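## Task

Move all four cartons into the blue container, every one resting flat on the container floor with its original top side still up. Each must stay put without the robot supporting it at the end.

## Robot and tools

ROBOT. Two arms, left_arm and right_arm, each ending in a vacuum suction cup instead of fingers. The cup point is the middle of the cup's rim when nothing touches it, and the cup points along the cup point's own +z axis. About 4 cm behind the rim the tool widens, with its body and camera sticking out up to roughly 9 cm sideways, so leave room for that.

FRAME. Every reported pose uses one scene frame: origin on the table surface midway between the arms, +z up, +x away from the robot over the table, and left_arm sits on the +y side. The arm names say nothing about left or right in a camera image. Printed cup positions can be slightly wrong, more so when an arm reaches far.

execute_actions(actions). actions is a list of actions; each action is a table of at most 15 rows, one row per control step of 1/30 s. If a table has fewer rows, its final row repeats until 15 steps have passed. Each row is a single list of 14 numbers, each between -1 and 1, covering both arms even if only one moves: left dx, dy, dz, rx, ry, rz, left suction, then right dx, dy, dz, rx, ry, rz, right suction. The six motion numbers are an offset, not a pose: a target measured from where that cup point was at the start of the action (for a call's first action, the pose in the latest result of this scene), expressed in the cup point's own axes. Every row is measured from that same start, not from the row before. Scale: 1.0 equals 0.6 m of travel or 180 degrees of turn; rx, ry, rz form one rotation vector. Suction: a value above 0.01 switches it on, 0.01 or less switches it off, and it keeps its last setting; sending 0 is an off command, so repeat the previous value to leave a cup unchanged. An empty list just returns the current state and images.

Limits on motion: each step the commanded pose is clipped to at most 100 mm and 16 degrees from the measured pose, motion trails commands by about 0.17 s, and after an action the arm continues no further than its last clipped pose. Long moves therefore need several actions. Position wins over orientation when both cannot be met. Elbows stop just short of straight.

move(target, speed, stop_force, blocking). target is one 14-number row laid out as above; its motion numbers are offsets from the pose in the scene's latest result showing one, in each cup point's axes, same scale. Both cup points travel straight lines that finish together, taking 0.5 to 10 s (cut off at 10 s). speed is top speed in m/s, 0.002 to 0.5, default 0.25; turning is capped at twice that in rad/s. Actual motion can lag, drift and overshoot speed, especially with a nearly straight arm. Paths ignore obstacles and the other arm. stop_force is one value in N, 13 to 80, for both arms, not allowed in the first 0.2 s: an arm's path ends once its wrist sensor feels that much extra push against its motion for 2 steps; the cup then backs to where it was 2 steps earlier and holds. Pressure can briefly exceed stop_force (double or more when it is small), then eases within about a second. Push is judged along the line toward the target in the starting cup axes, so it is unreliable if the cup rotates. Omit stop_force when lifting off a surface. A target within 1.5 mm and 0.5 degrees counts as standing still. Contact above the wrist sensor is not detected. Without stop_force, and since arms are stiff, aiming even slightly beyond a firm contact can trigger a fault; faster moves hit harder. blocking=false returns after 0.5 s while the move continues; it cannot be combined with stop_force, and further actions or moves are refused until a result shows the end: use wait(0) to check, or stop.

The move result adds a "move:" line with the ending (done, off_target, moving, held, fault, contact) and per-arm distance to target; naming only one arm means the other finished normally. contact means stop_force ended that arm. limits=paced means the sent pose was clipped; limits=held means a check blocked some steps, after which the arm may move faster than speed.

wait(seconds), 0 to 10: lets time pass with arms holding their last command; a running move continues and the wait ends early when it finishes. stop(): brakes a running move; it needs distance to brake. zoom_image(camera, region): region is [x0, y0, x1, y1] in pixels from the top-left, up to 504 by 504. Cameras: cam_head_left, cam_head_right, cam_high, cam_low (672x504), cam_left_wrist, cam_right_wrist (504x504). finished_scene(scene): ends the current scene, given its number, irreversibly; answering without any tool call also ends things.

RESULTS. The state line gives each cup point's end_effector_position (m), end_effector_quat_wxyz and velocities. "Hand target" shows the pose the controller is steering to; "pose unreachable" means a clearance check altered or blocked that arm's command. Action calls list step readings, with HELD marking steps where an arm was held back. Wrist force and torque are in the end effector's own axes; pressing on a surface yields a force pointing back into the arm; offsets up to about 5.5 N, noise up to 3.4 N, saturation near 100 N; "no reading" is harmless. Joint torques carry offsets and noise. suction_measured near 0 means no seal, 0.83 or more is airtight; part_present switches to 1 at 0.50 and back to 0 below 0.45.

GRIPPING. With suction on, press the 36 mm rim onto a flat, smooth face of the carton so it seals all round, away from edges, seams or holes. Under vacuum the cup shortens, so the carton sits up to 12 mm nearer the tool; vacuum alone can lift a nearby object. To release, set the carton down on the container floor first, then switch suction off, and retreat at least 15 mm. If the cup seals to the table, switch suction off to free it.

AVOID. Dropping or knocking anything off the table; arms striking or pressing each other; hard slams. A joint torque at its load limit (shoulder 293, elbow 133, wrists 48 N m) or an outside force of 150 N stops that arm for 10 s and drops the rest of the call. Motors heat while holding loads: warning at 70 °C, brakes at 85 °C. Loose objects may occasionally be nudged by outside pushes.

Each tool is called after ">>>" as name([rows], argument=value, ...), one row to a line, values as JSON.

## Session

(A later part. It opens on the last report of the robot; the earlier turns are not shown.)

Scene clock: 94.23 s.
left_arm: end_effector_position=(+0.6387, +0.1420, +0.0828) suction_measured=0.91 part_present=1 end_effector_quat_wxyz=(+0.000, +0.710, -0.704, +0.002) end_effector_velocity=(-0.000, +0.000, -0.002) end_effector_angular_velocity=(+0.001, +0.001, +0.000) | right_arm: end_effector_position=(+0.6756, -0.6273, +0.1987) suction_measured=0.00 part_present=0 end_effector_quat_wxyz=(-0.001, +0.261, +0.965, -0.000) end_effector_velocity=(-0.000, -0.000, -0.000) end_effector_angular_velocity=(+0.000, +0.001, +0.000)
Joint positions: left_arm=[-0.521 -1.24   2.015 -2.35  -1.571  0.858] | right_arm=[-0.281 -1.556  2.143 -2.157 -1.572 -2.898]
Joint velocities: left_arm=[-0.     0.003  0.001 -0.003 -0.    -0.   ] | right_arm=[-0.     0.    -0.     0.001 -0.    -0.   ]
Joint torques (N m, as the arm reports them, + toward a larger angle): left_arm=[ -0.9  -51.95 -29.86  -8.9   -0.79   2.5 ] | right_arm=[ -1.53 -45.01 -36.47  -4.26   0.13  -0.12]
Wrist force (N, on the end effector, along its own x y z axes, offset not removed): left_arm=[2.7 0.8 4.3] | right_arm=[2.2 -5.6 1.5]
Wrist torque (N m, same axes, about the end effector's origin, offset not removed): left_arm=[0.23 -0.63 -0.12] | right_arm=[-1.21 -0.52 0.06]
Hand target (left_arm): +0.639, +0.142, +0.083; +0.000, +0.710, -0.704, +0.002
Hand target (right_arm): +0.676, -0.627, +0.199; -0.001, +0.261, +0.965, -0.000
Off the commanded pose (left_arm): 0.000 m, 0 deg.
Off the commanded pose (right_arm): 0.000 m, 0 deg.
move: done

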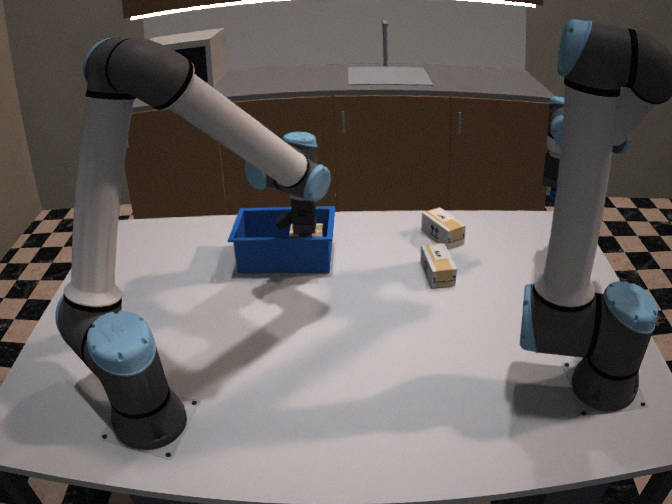

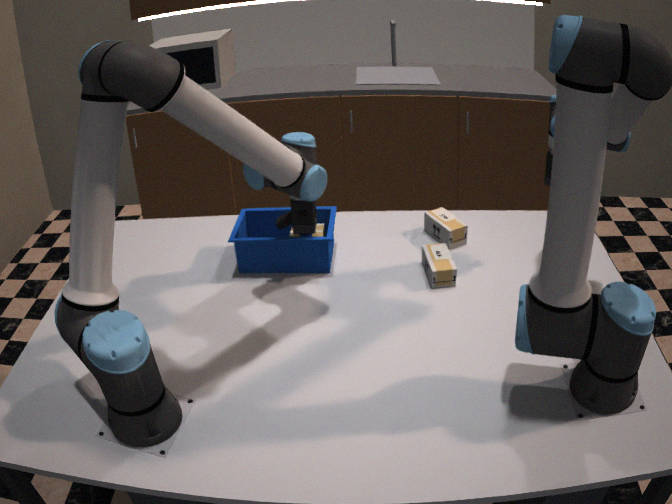

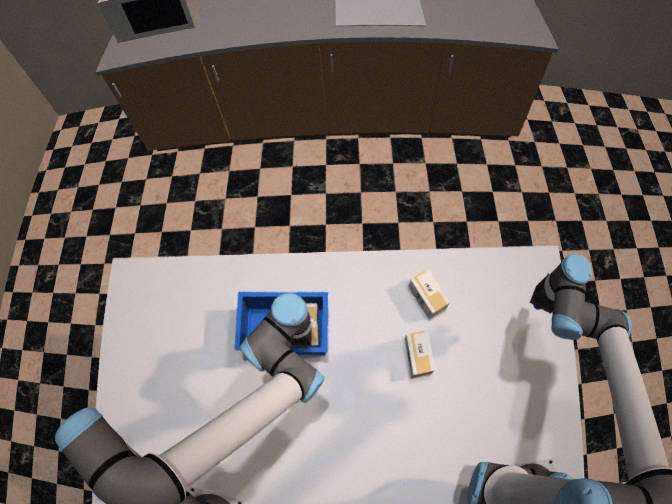

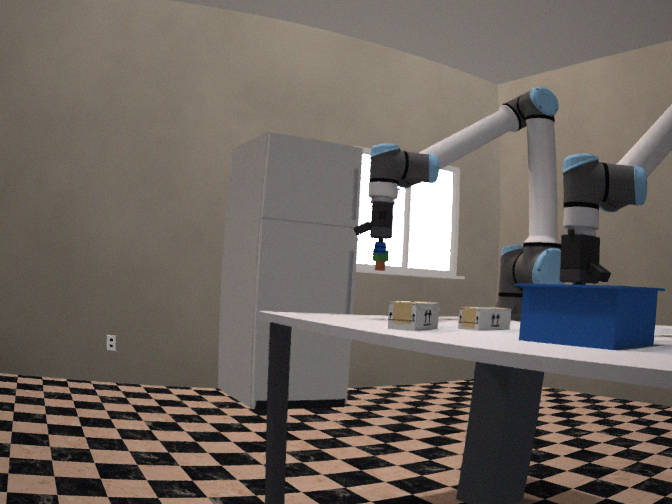

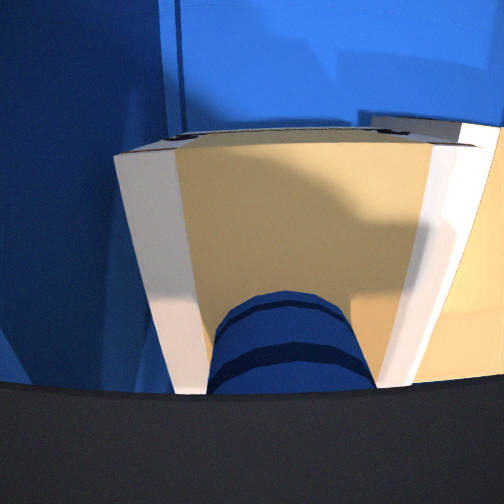

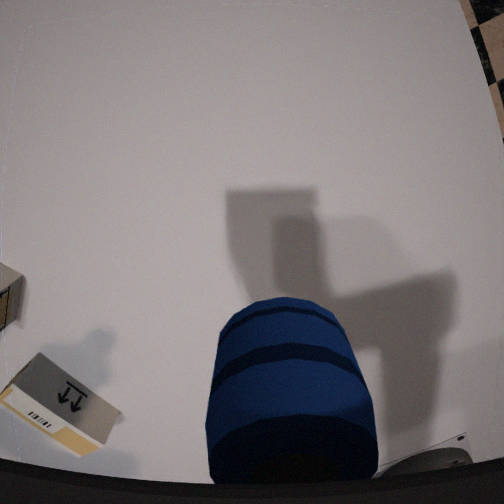

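>>> move(target=[0,-0.014,0,0,0,0,1,0,0,0,0,0,0,0], speed=0.01)

>>> move(target=[0,0,0.05,0,0,0,1,0,0,0,0,0,0,0], speed=0.01, stop_force=13)

Scene clock: 107.87 s.
left_arm: end_effector_position=(+0.6470, +0.1420, +0.0828) suction_measured=0.91 part_present=1 end_effector_quat_wxyz=(+0.000, +0.710, -0.704, +0.002) end_effector_velocity=(+0.001, -0.001, +0.000) end_effector_angular_velocity=(-0.000, +0.001, -0.001) | right_arm: end_effector_position=(+0.6756, -0.6273, +0.1987) suction_measured=0.00 part_present=0 end_effector_quat_wxyz=(-0.001, +0.261, +0.965, -0.000) end_effector_velocity=(+0.000, +0.000, +0.000) end_effector_angular_velocity=(-0.001, -0.001, -0.000)
Joint positions: left_arm=[-0.514 -1.23   2.001 -2.345 -1.571  0.865] | right_arm=[-0.281 -1.556  2.143 -2.157 -1.572 -2.898]
Joint velocities: left_arm=[ 0.001  0.002 -0.003  0.002 -0.001  0.002] | right_arm=[ 0.001  0.     0.    -0.001 -0.     0.001]
Joint torques (N m, as the arm reports them, + toward a larger angle): left_arm=[ 11.41 -53.82 -45.99  -1.13  -0.87   2.97] | right_arm=[ -2.76 -42.98 -37.51  -3.69   0.09  -0.65]
Wrist force (N, on the end effector, along its own x y z axes, offset not removed): left_arm=[-0.9 1.0 -0.7] | right_arm=[-0.5 -3.2 -4.2]
Wrist torque (N m, same axes, about the end effector's origin, offset not removed): left_arm=[-0.16 0.06 -0.08] | right_arm=[-0.76 -0.18 0.01]
Hand target (left_arm): +0.647, +0.142, +0.083; +0.000, +0.710, -0.704, +0.002
Hand target (right_arm): +0.676, -0.627, +0.199; -0.001, +0.261, +0.965, -0.000
Off the commanded pose (left_arm): 0.000 m, 0 deg.
Off the commanded pose (right_arm): 0.000 m, 0 deg.
move: done

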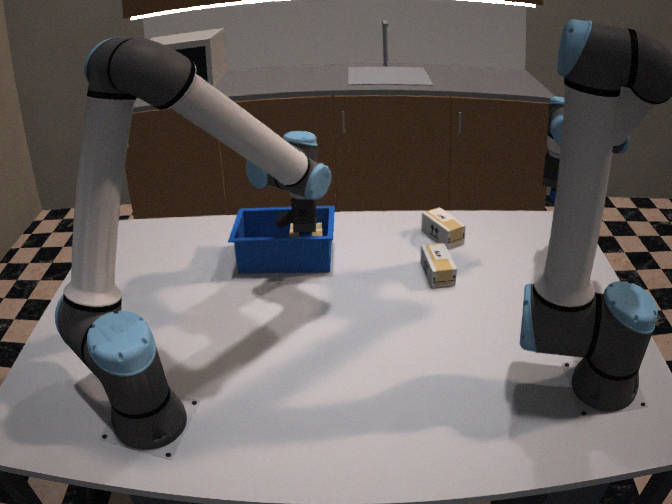

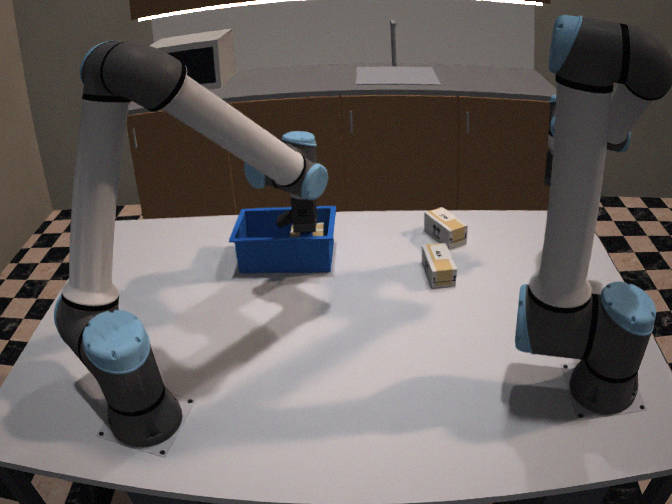

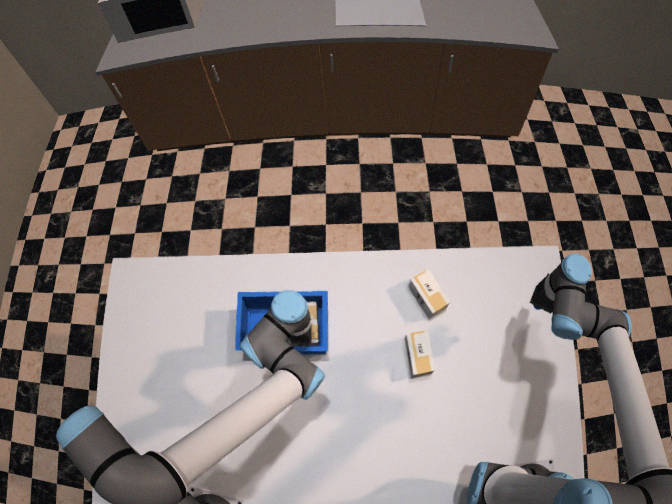

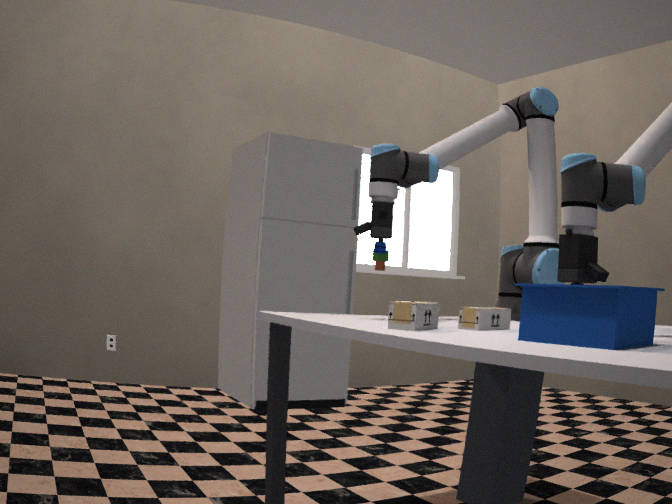

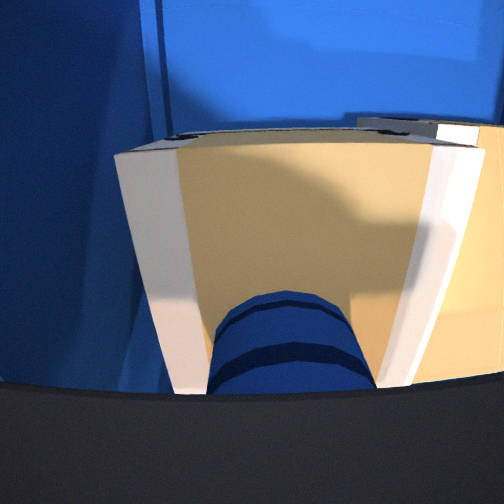

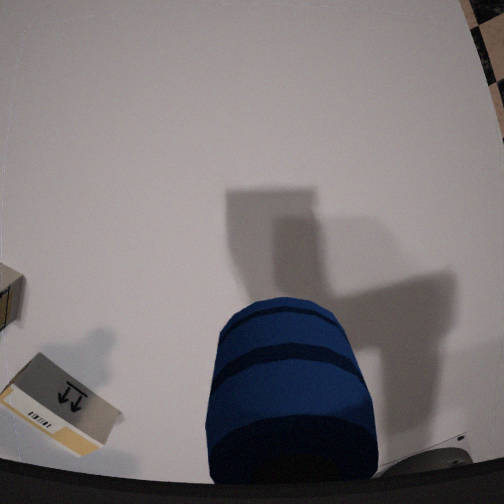

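Scene clock: 110.07 s.
left_arm: end_effector_position=(+0.6470, +0.1420, +0.0646) suction_measured=0.91 part_present=1 end_effector_quat_wxyz=(-0.000, +0.710, -0.704, +0.002) end_effector_velocity=(-0.001, +0.001, +0.001) end_effector_angular_velocity=(+0.004, +0.004, -0.000) | right_arm: end_effector_position=(+0.6756, -0.6273, +0.1987) suction_measured=0.00 part_present=0 end_effector_quat_wxyz=(-0.001, +0.261, +0.965, -0.000) end_effector_velocity=(+0.000, -0.000, +0.000) end_effector_angular_velocity=(+0.000, -0.001, +0.000)
Joint positions: left_arm=[-0.514 -1.207  2.011 -2.378 -1.571  0.865] | right_arm=[-0.281 -1.556  2.143 -2.157 -1.572 -2.898]
Joint velocities: left_arm=[-0.    -0.002 -0.001  0.009  0.     0.   ] | right_arm=[-0.     0.    -0.    -0.001  0.001 -0.001]
Joint torques (N m, as the arm reports them, + toward a larger angle): left_arm=[ -9.04 -70.17 -32.57   1.02  -1.03  -3.03] | right_arm=[  1.96 -40.38 -36.02  -3.78   0.08  -0.23]
Wrist force (N, on the end effector, along its own x y z axes, offset not removed): left_arm=[-0.5 4.7 -28.2] | right_arm=[0.4 -2.3 1.4]
Wrist torque (N m, same axes, about the end effector's origin, offset not removed): left_arm=[-0.22 -0.37 -0.06] | right_arm=[-0.41 -0.37 0.04]
Hand target (left_arm): +0.647, +0.142, +0.065; +0.000, +0.710, -0.704, +0.002
Hand target (right_arm): +0.676, -0.627, +0.199; -0.001, +0.261, +0.965, -0.000
Off the commanded pose (left_arm): 0.012 m, 0 deg.
Off the commanded pose (right_arm): 0.000 m, 0 deg.
move: contact (left_arm)

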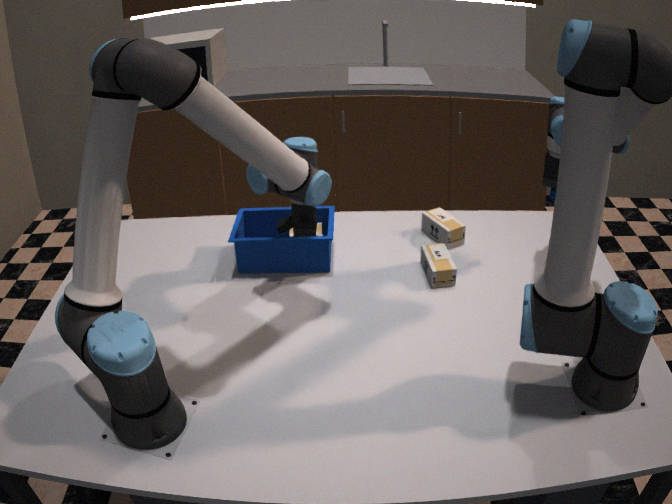

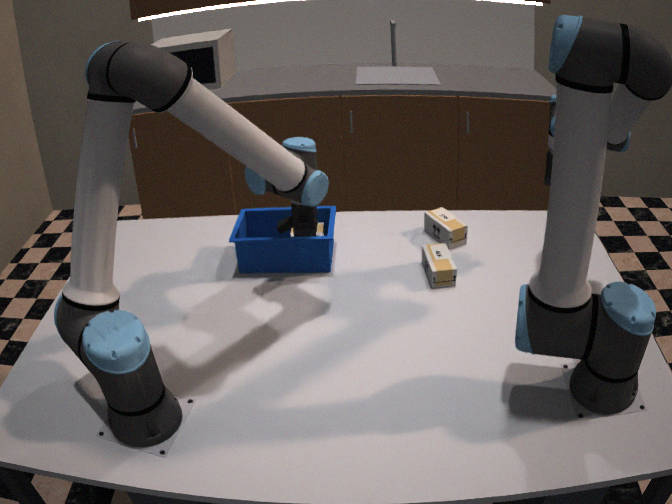

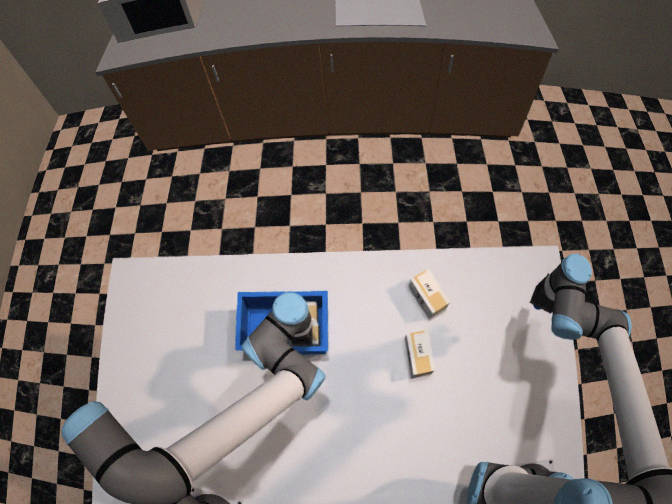

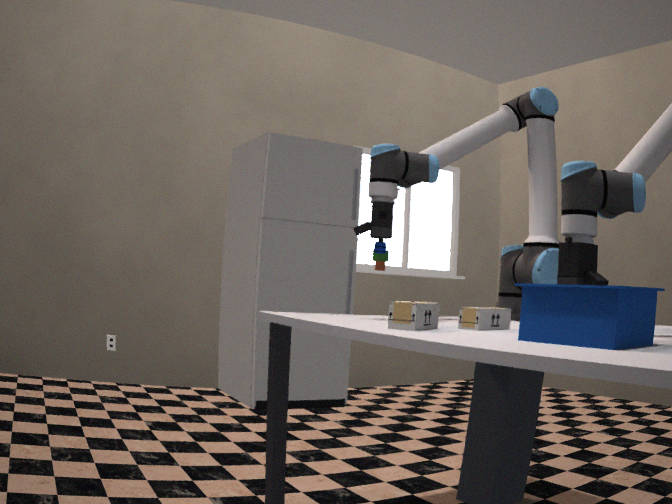

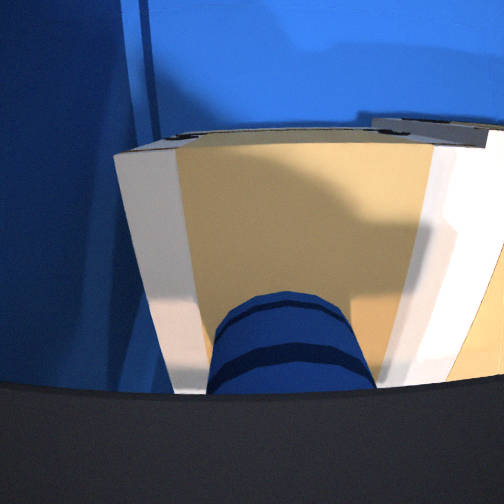

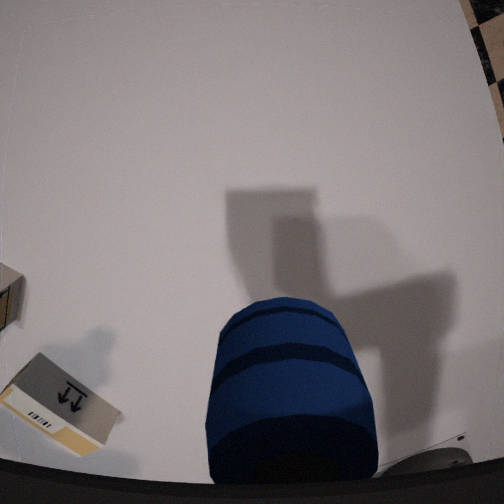

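>>> execute_actions([
  [[0,0,-0.002,0,0,0,0,0,0,0,0,0,0,0]],
])

>>> move(target=[0,-0.03,-0.25,0,0,0,0,0,0,0,0,0,0,0])

Scene clock: 114.93 s.
left_arm: end_effector_position=(+0.6470, +0.1420, +0.0658) suction_measured=0.00 part_present=0 end_effector_quat_wxyz=(-0.000, +0.710, -0.704, +0.002) end_effector_velocity=(-0.001, -0.001, -0.000) end_effector_angular_velocity=(-0.000, +0.002, -0.001) | right_arm: end_effector_position=(+0.6756, -0.6273, +0.1987) suction_measured=0.00 part_present=0 end_effector_quat_wxyz=(-0.001, +0.261, +0.965, -0.000) end_effector_velocity=(+0.001, -0.000, +0.000) end_effector_angular_velocity=(-0.001, -0.002, -0.002)
Joint positions: left_arm=[-0.514 -1.208  2.01  -2.376 -1.571  0.865] | right_arm=[-0.281 -1.556  2.143 -2.157 -1.572 -2.898]
Joint velocities: left_arm=[-0.001  0.    -0.     0.001 -0.001 -0.   ] | right_arm=[-0.     0.     0.    -0.002 -0.     0.001]
Joint torques (N m, as the arm reports them, + toward a larger angle): left_arm=[  2.84 -78.04 -34.68   1.05  -0.58  -3.05] | right_arm=[  0.55 -41.53 -35.31  -3.68   0.3    0.02]
Wrist force (N, on the end effector, along its own x y z axes, offset not removed): left_arm=[2.2 0.8 -12.6] | right_arm=[1.7 -5.6 0.8]
Wrist torque (N m, same axes, about the end effector's origin, offset not removed): left_arm=[0.07 -0.62 -0.11] | right_arm=[-1.02 -0.40 0.07]
Hand target (left_arm): +0.647, +0.142, +0.066; -0.000, +0.710, -0.704, +0.002
Hand target (right_arm): +0.676, -0.627, +0.199; -0.001, +0.261, +0.965, -0.000
Off the commanded pose (left_arm): 0.000 m, 0 deg.
Off the commanded pose (right_arm): 0.000 m, 0 deg.
Step readings (end_effector_position):
0: left_arm (+0.6470, +0.1420, +0.0650) | right_arm (+0.6756, -0.6273, +0.1987)
1: left_arm (+0.6470, +0.1420, +0.0650) | right_arm (+0.6756, -0.6273, +0.1987)
2: left_arm (+0.6470, +0.1420, +0.0652) | right_arm (+0.6756, -0.6273, +0.1987)
4: left_arm (+0.6471, +0.1419, +0.0656) | right_arm (+0.6756, -0.6273, +0.1987)
8: left_arm (+0.6471, +0.1419, +0.0658) | right_arm (+0.6756, -0.6273, +0.1987)
15: end_effector_position above

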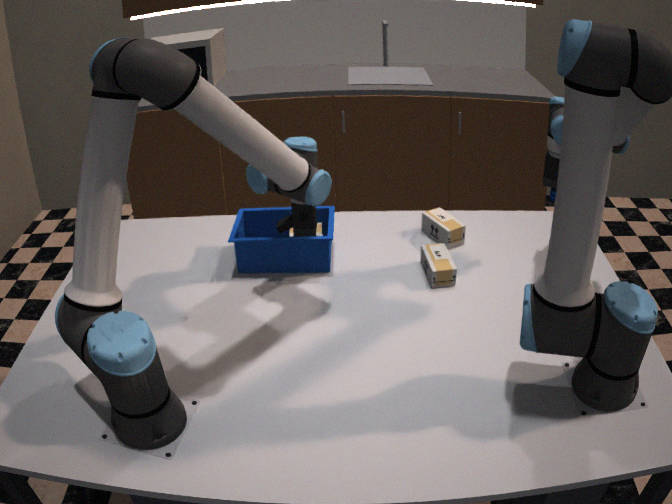

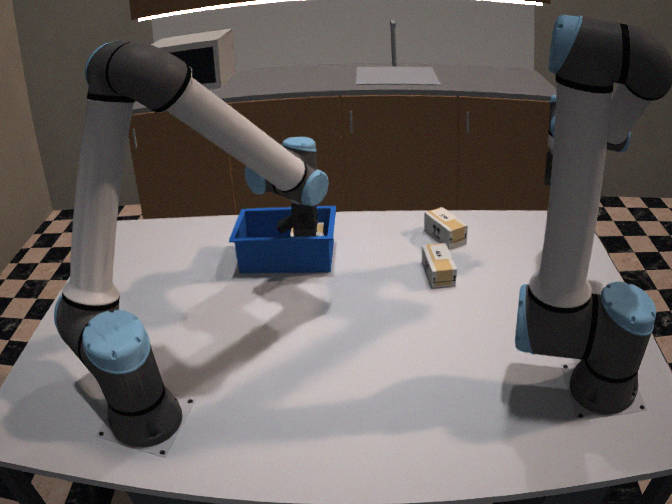

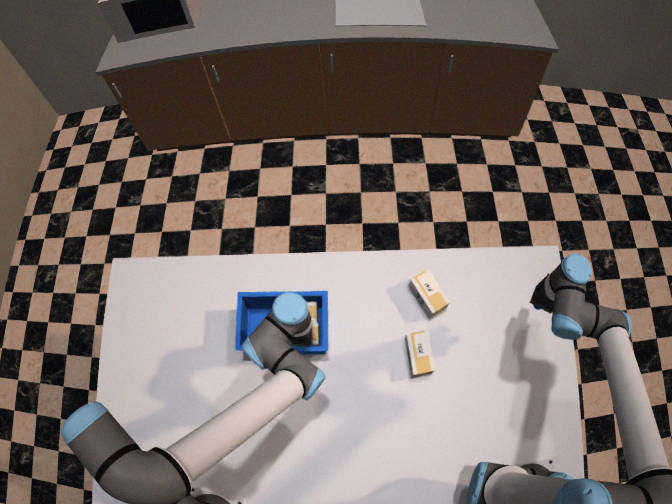

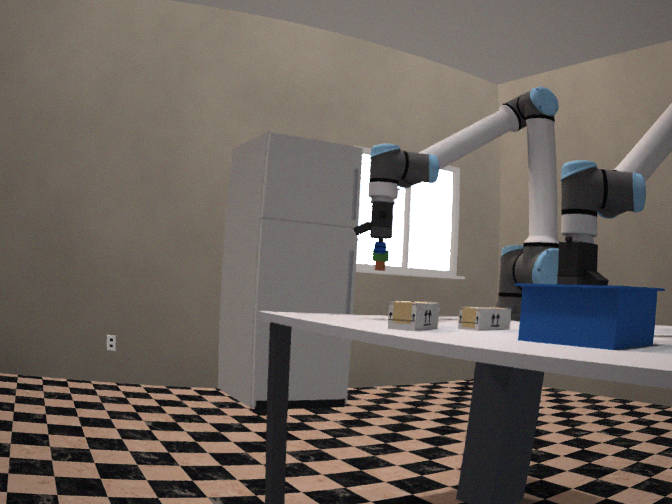

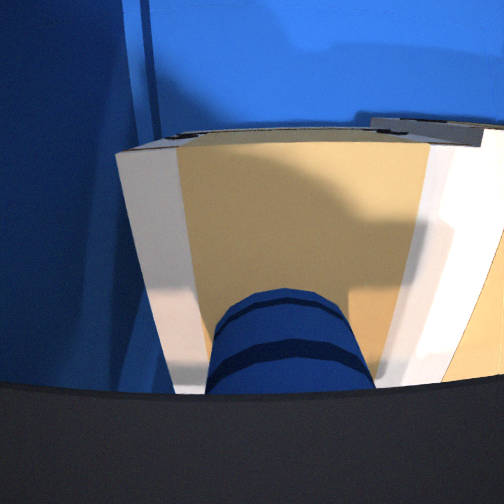

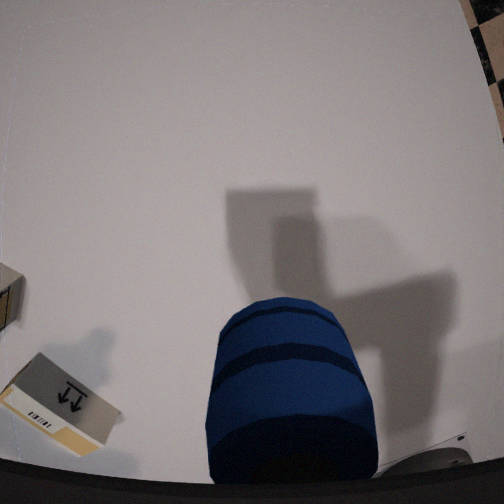

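Scene clock: 116.13 s.
left_arm: end_effector_position=(+0.6647, +0.1424, +0.2157) suction_measured=0.00 part_present=0 end_effector_quat_wxyz=(-0.000, +0.710, -0.704, +0.002) end_effector_velocity=(+0.000, -0.001, +0.002) end_effector_angular_velocity=(-0.002, -0.001, +0.000) | right_arm: end_effector_position=(+0.6756, -0.6273, +0.1987) suction_measured=0.00 part_present=0 end_effector_quat_wxyz=(-0.001, +0.261, +0.965, -0.000) end_effector_velocity=(+0.000, -0.001, +0.000) end_effector_angular_velocity=(-0.000, -0.001, -0.000)
Joint positions: left_arm=[-0.498 -1.348  1.87  -2.097 -1.571  0.881] | right_arm=[-0.281 -1.556  2.143 -2.157 -1.572 -2.898]
Joint velocities: left_arm=[ 0.    -0.002 -0.002  0.002 -0.001 -0.   ] | right_arm=[-0.001 -0.    -0.    -0.001  0.    -0.001]
Joint torques (N m, as the arm reports them, + toward a larger angle): left_arm=[ 13.53 -83.07 -50.05  -0.25  -2.45   2.34] | right_arm=[  0.61 -41.13 -36.04  -3.72  -0.52   0.3 ]
Wrist force (N, on the end effector, along its own x y z axes, offset not removed): left_arm=[-0.3 -2.0 1.8] | right_arm=[3.0 -1.6 1.0]
Wrist torque (N m, same axes, about the end effector's origin, offset not removed): left_arm=[-0.20 -0.17 -0.12] | right_arm=[-0.31 -0.62 0.03]
Hand target (left_arm): +0.665, +0.142, +0.216; -0.000, +0.710, -0.704, +0.002
Hand target (right_arm): +0.676, -0.627, +0.199; -0.001, +0.261, +0.965, -0.000
Off the commanded pose (left_arm): 0.000 m, 0 deg.
Off the commanded pose (right_arm): 0.000 m, 0 deg.
move: done

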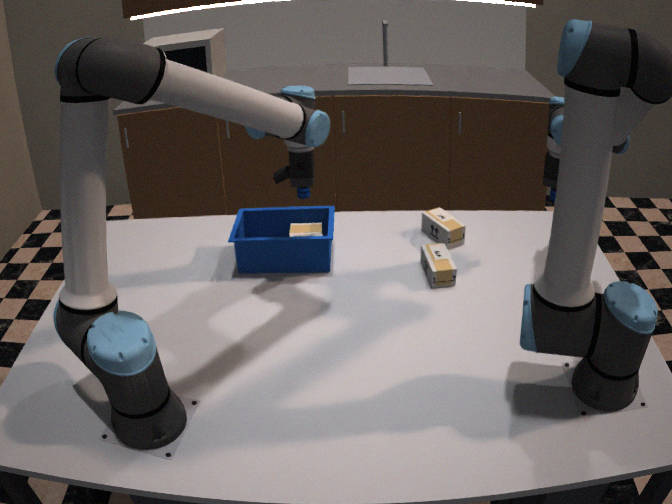

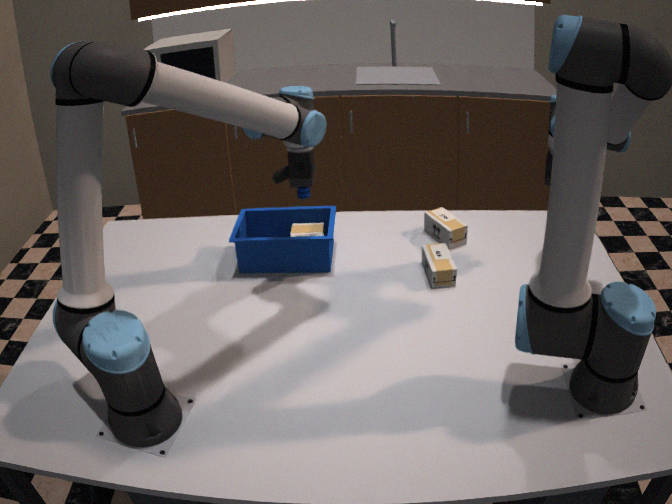

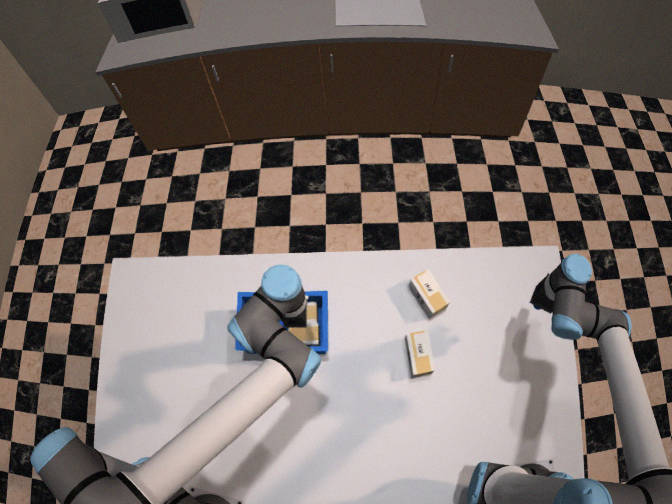

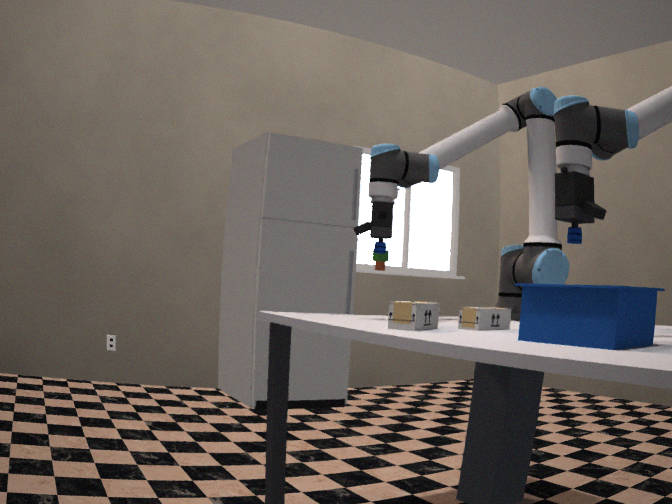

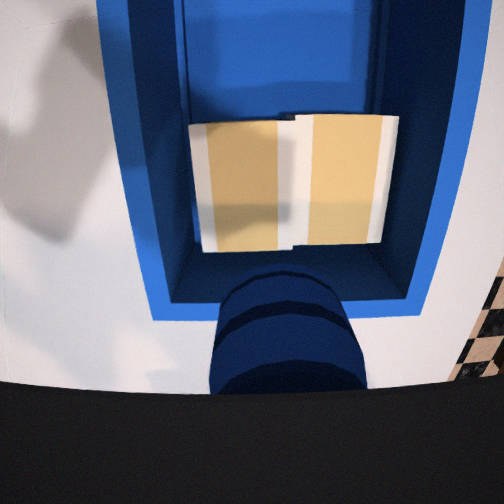

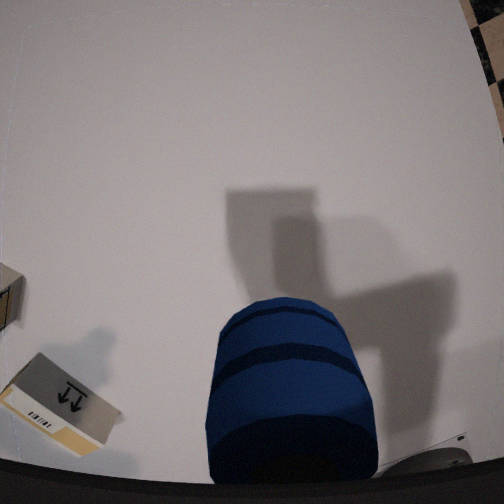

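>>> move(target=[0.637,0.133,0.076,0,0,0.456,0,0,0,0,0,0,0,0], speed=0.4)

Scene clock: 122.23 s.
left_arm: end_effector_position=(+0.5883, -0.2405, +0.1706) suction_measured=0.00 part_present=0 end_effector_quat_wxyz=(+0.001, -0.074, +0.997, -0.002) end_effector_velocity=(+0.000, -0.002, +0.000) end_effector_angular_velocity=(-0.000, -0.001, -0.006) | right_arm: end_effector_position=(+0.6756, -0.6273, +0.1987) suction_measured=0.00 part_present=0 end_effector_quat_wxyz=(-0.001, +0.261, +0.965, -0.000) end_effector_velocity=(-0.000, +0.001, +0.000) end_effector_angular_velocity=(+0.000, +0.001, +0.001)
Joint positions: left_arm=[-0.864 -1.049  1.53  -2.055 -1.571  1.946] | right_arm=[-0.281 -1.556  2.143 -2.157 -1.572 -2.898]
Joint velocities: left_arm=[-0.001  0.002 -0.003  0.001  0.001  0.006] | right_arm=[ 0.002 -0.001 -0.     0.002  0.     0.001]
Joint torques (N m, as the arm reports them, + toward a larger angle): left_arm=[-11.68 -69.81 -49.46  -0.56  -1.92   2.25] | right_arm=[  0.38 -43.59 -37.03  -3.95  -0.03   0.24]
Wrist force (N, on the end effector, along its own x y z axes, offset not removed): left_arm=[-0.5 0.0 1.3] | right_arm=[-2.5 -5.8 0.5]
Wrist torque (N m, same axes, about the end effector's origin, offset not removed): left_arm=[0.04 -0.13 -0.05] | right_arm=[-1.20 0.11 0.02]
Hand target (left_arm): +0.588, -0.241, +0.171; +0.001, -0.074, +0.997, -0.002
Hand target (right_arm): +0.676, -0.627, +0.199; -0.001, +0.261, +0.965, -0.000
Off the commanded pose (left_arm): 0.000 m, 0 deg.
Off the commanded pose (right_arm): 0.000 m, 0 deg.
move: done

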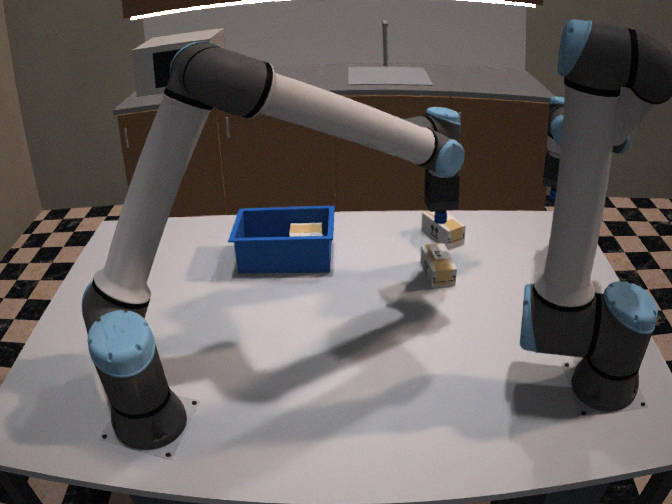

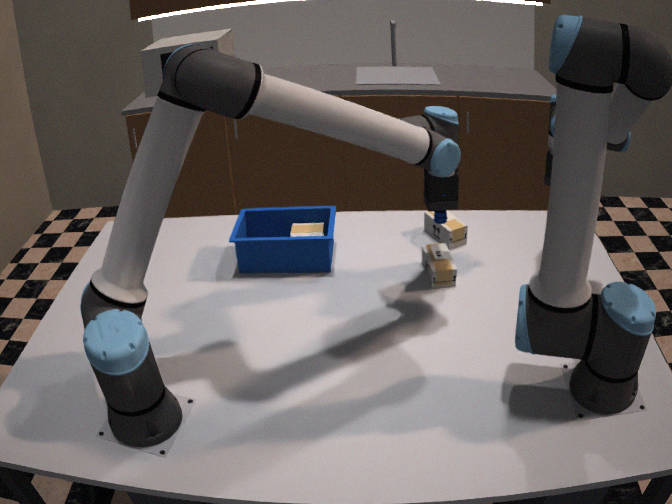

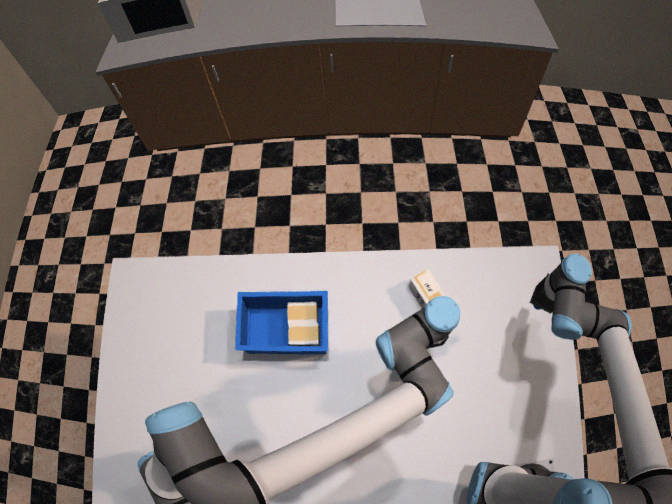

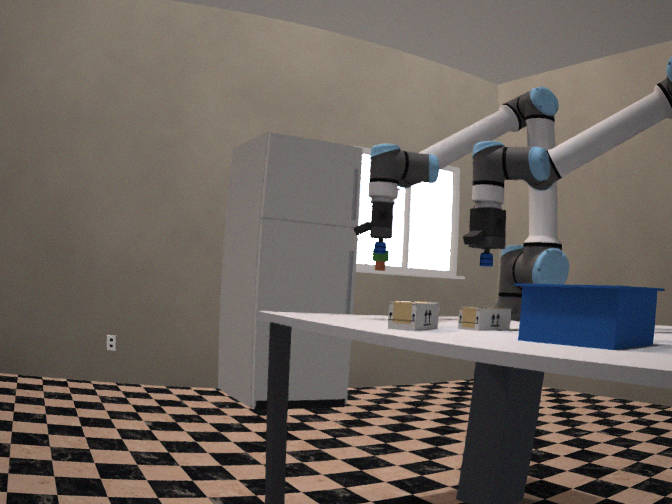

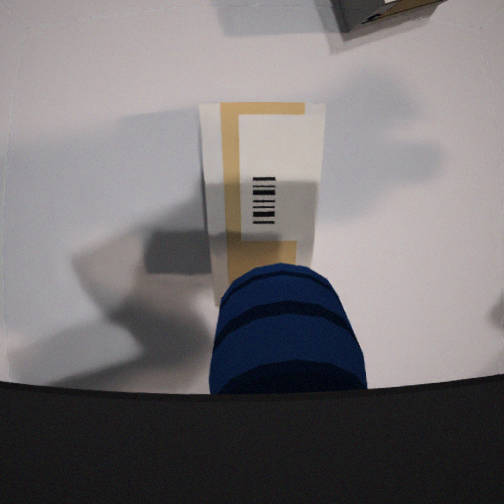

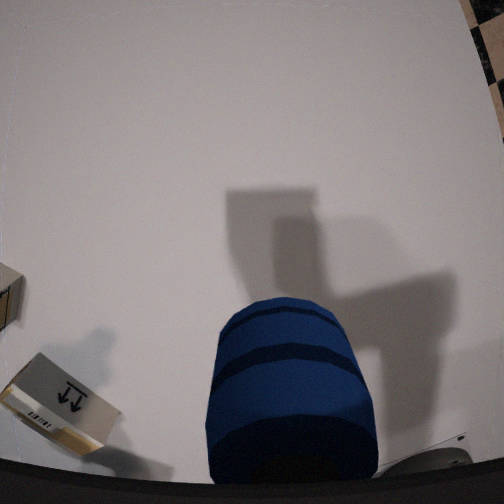

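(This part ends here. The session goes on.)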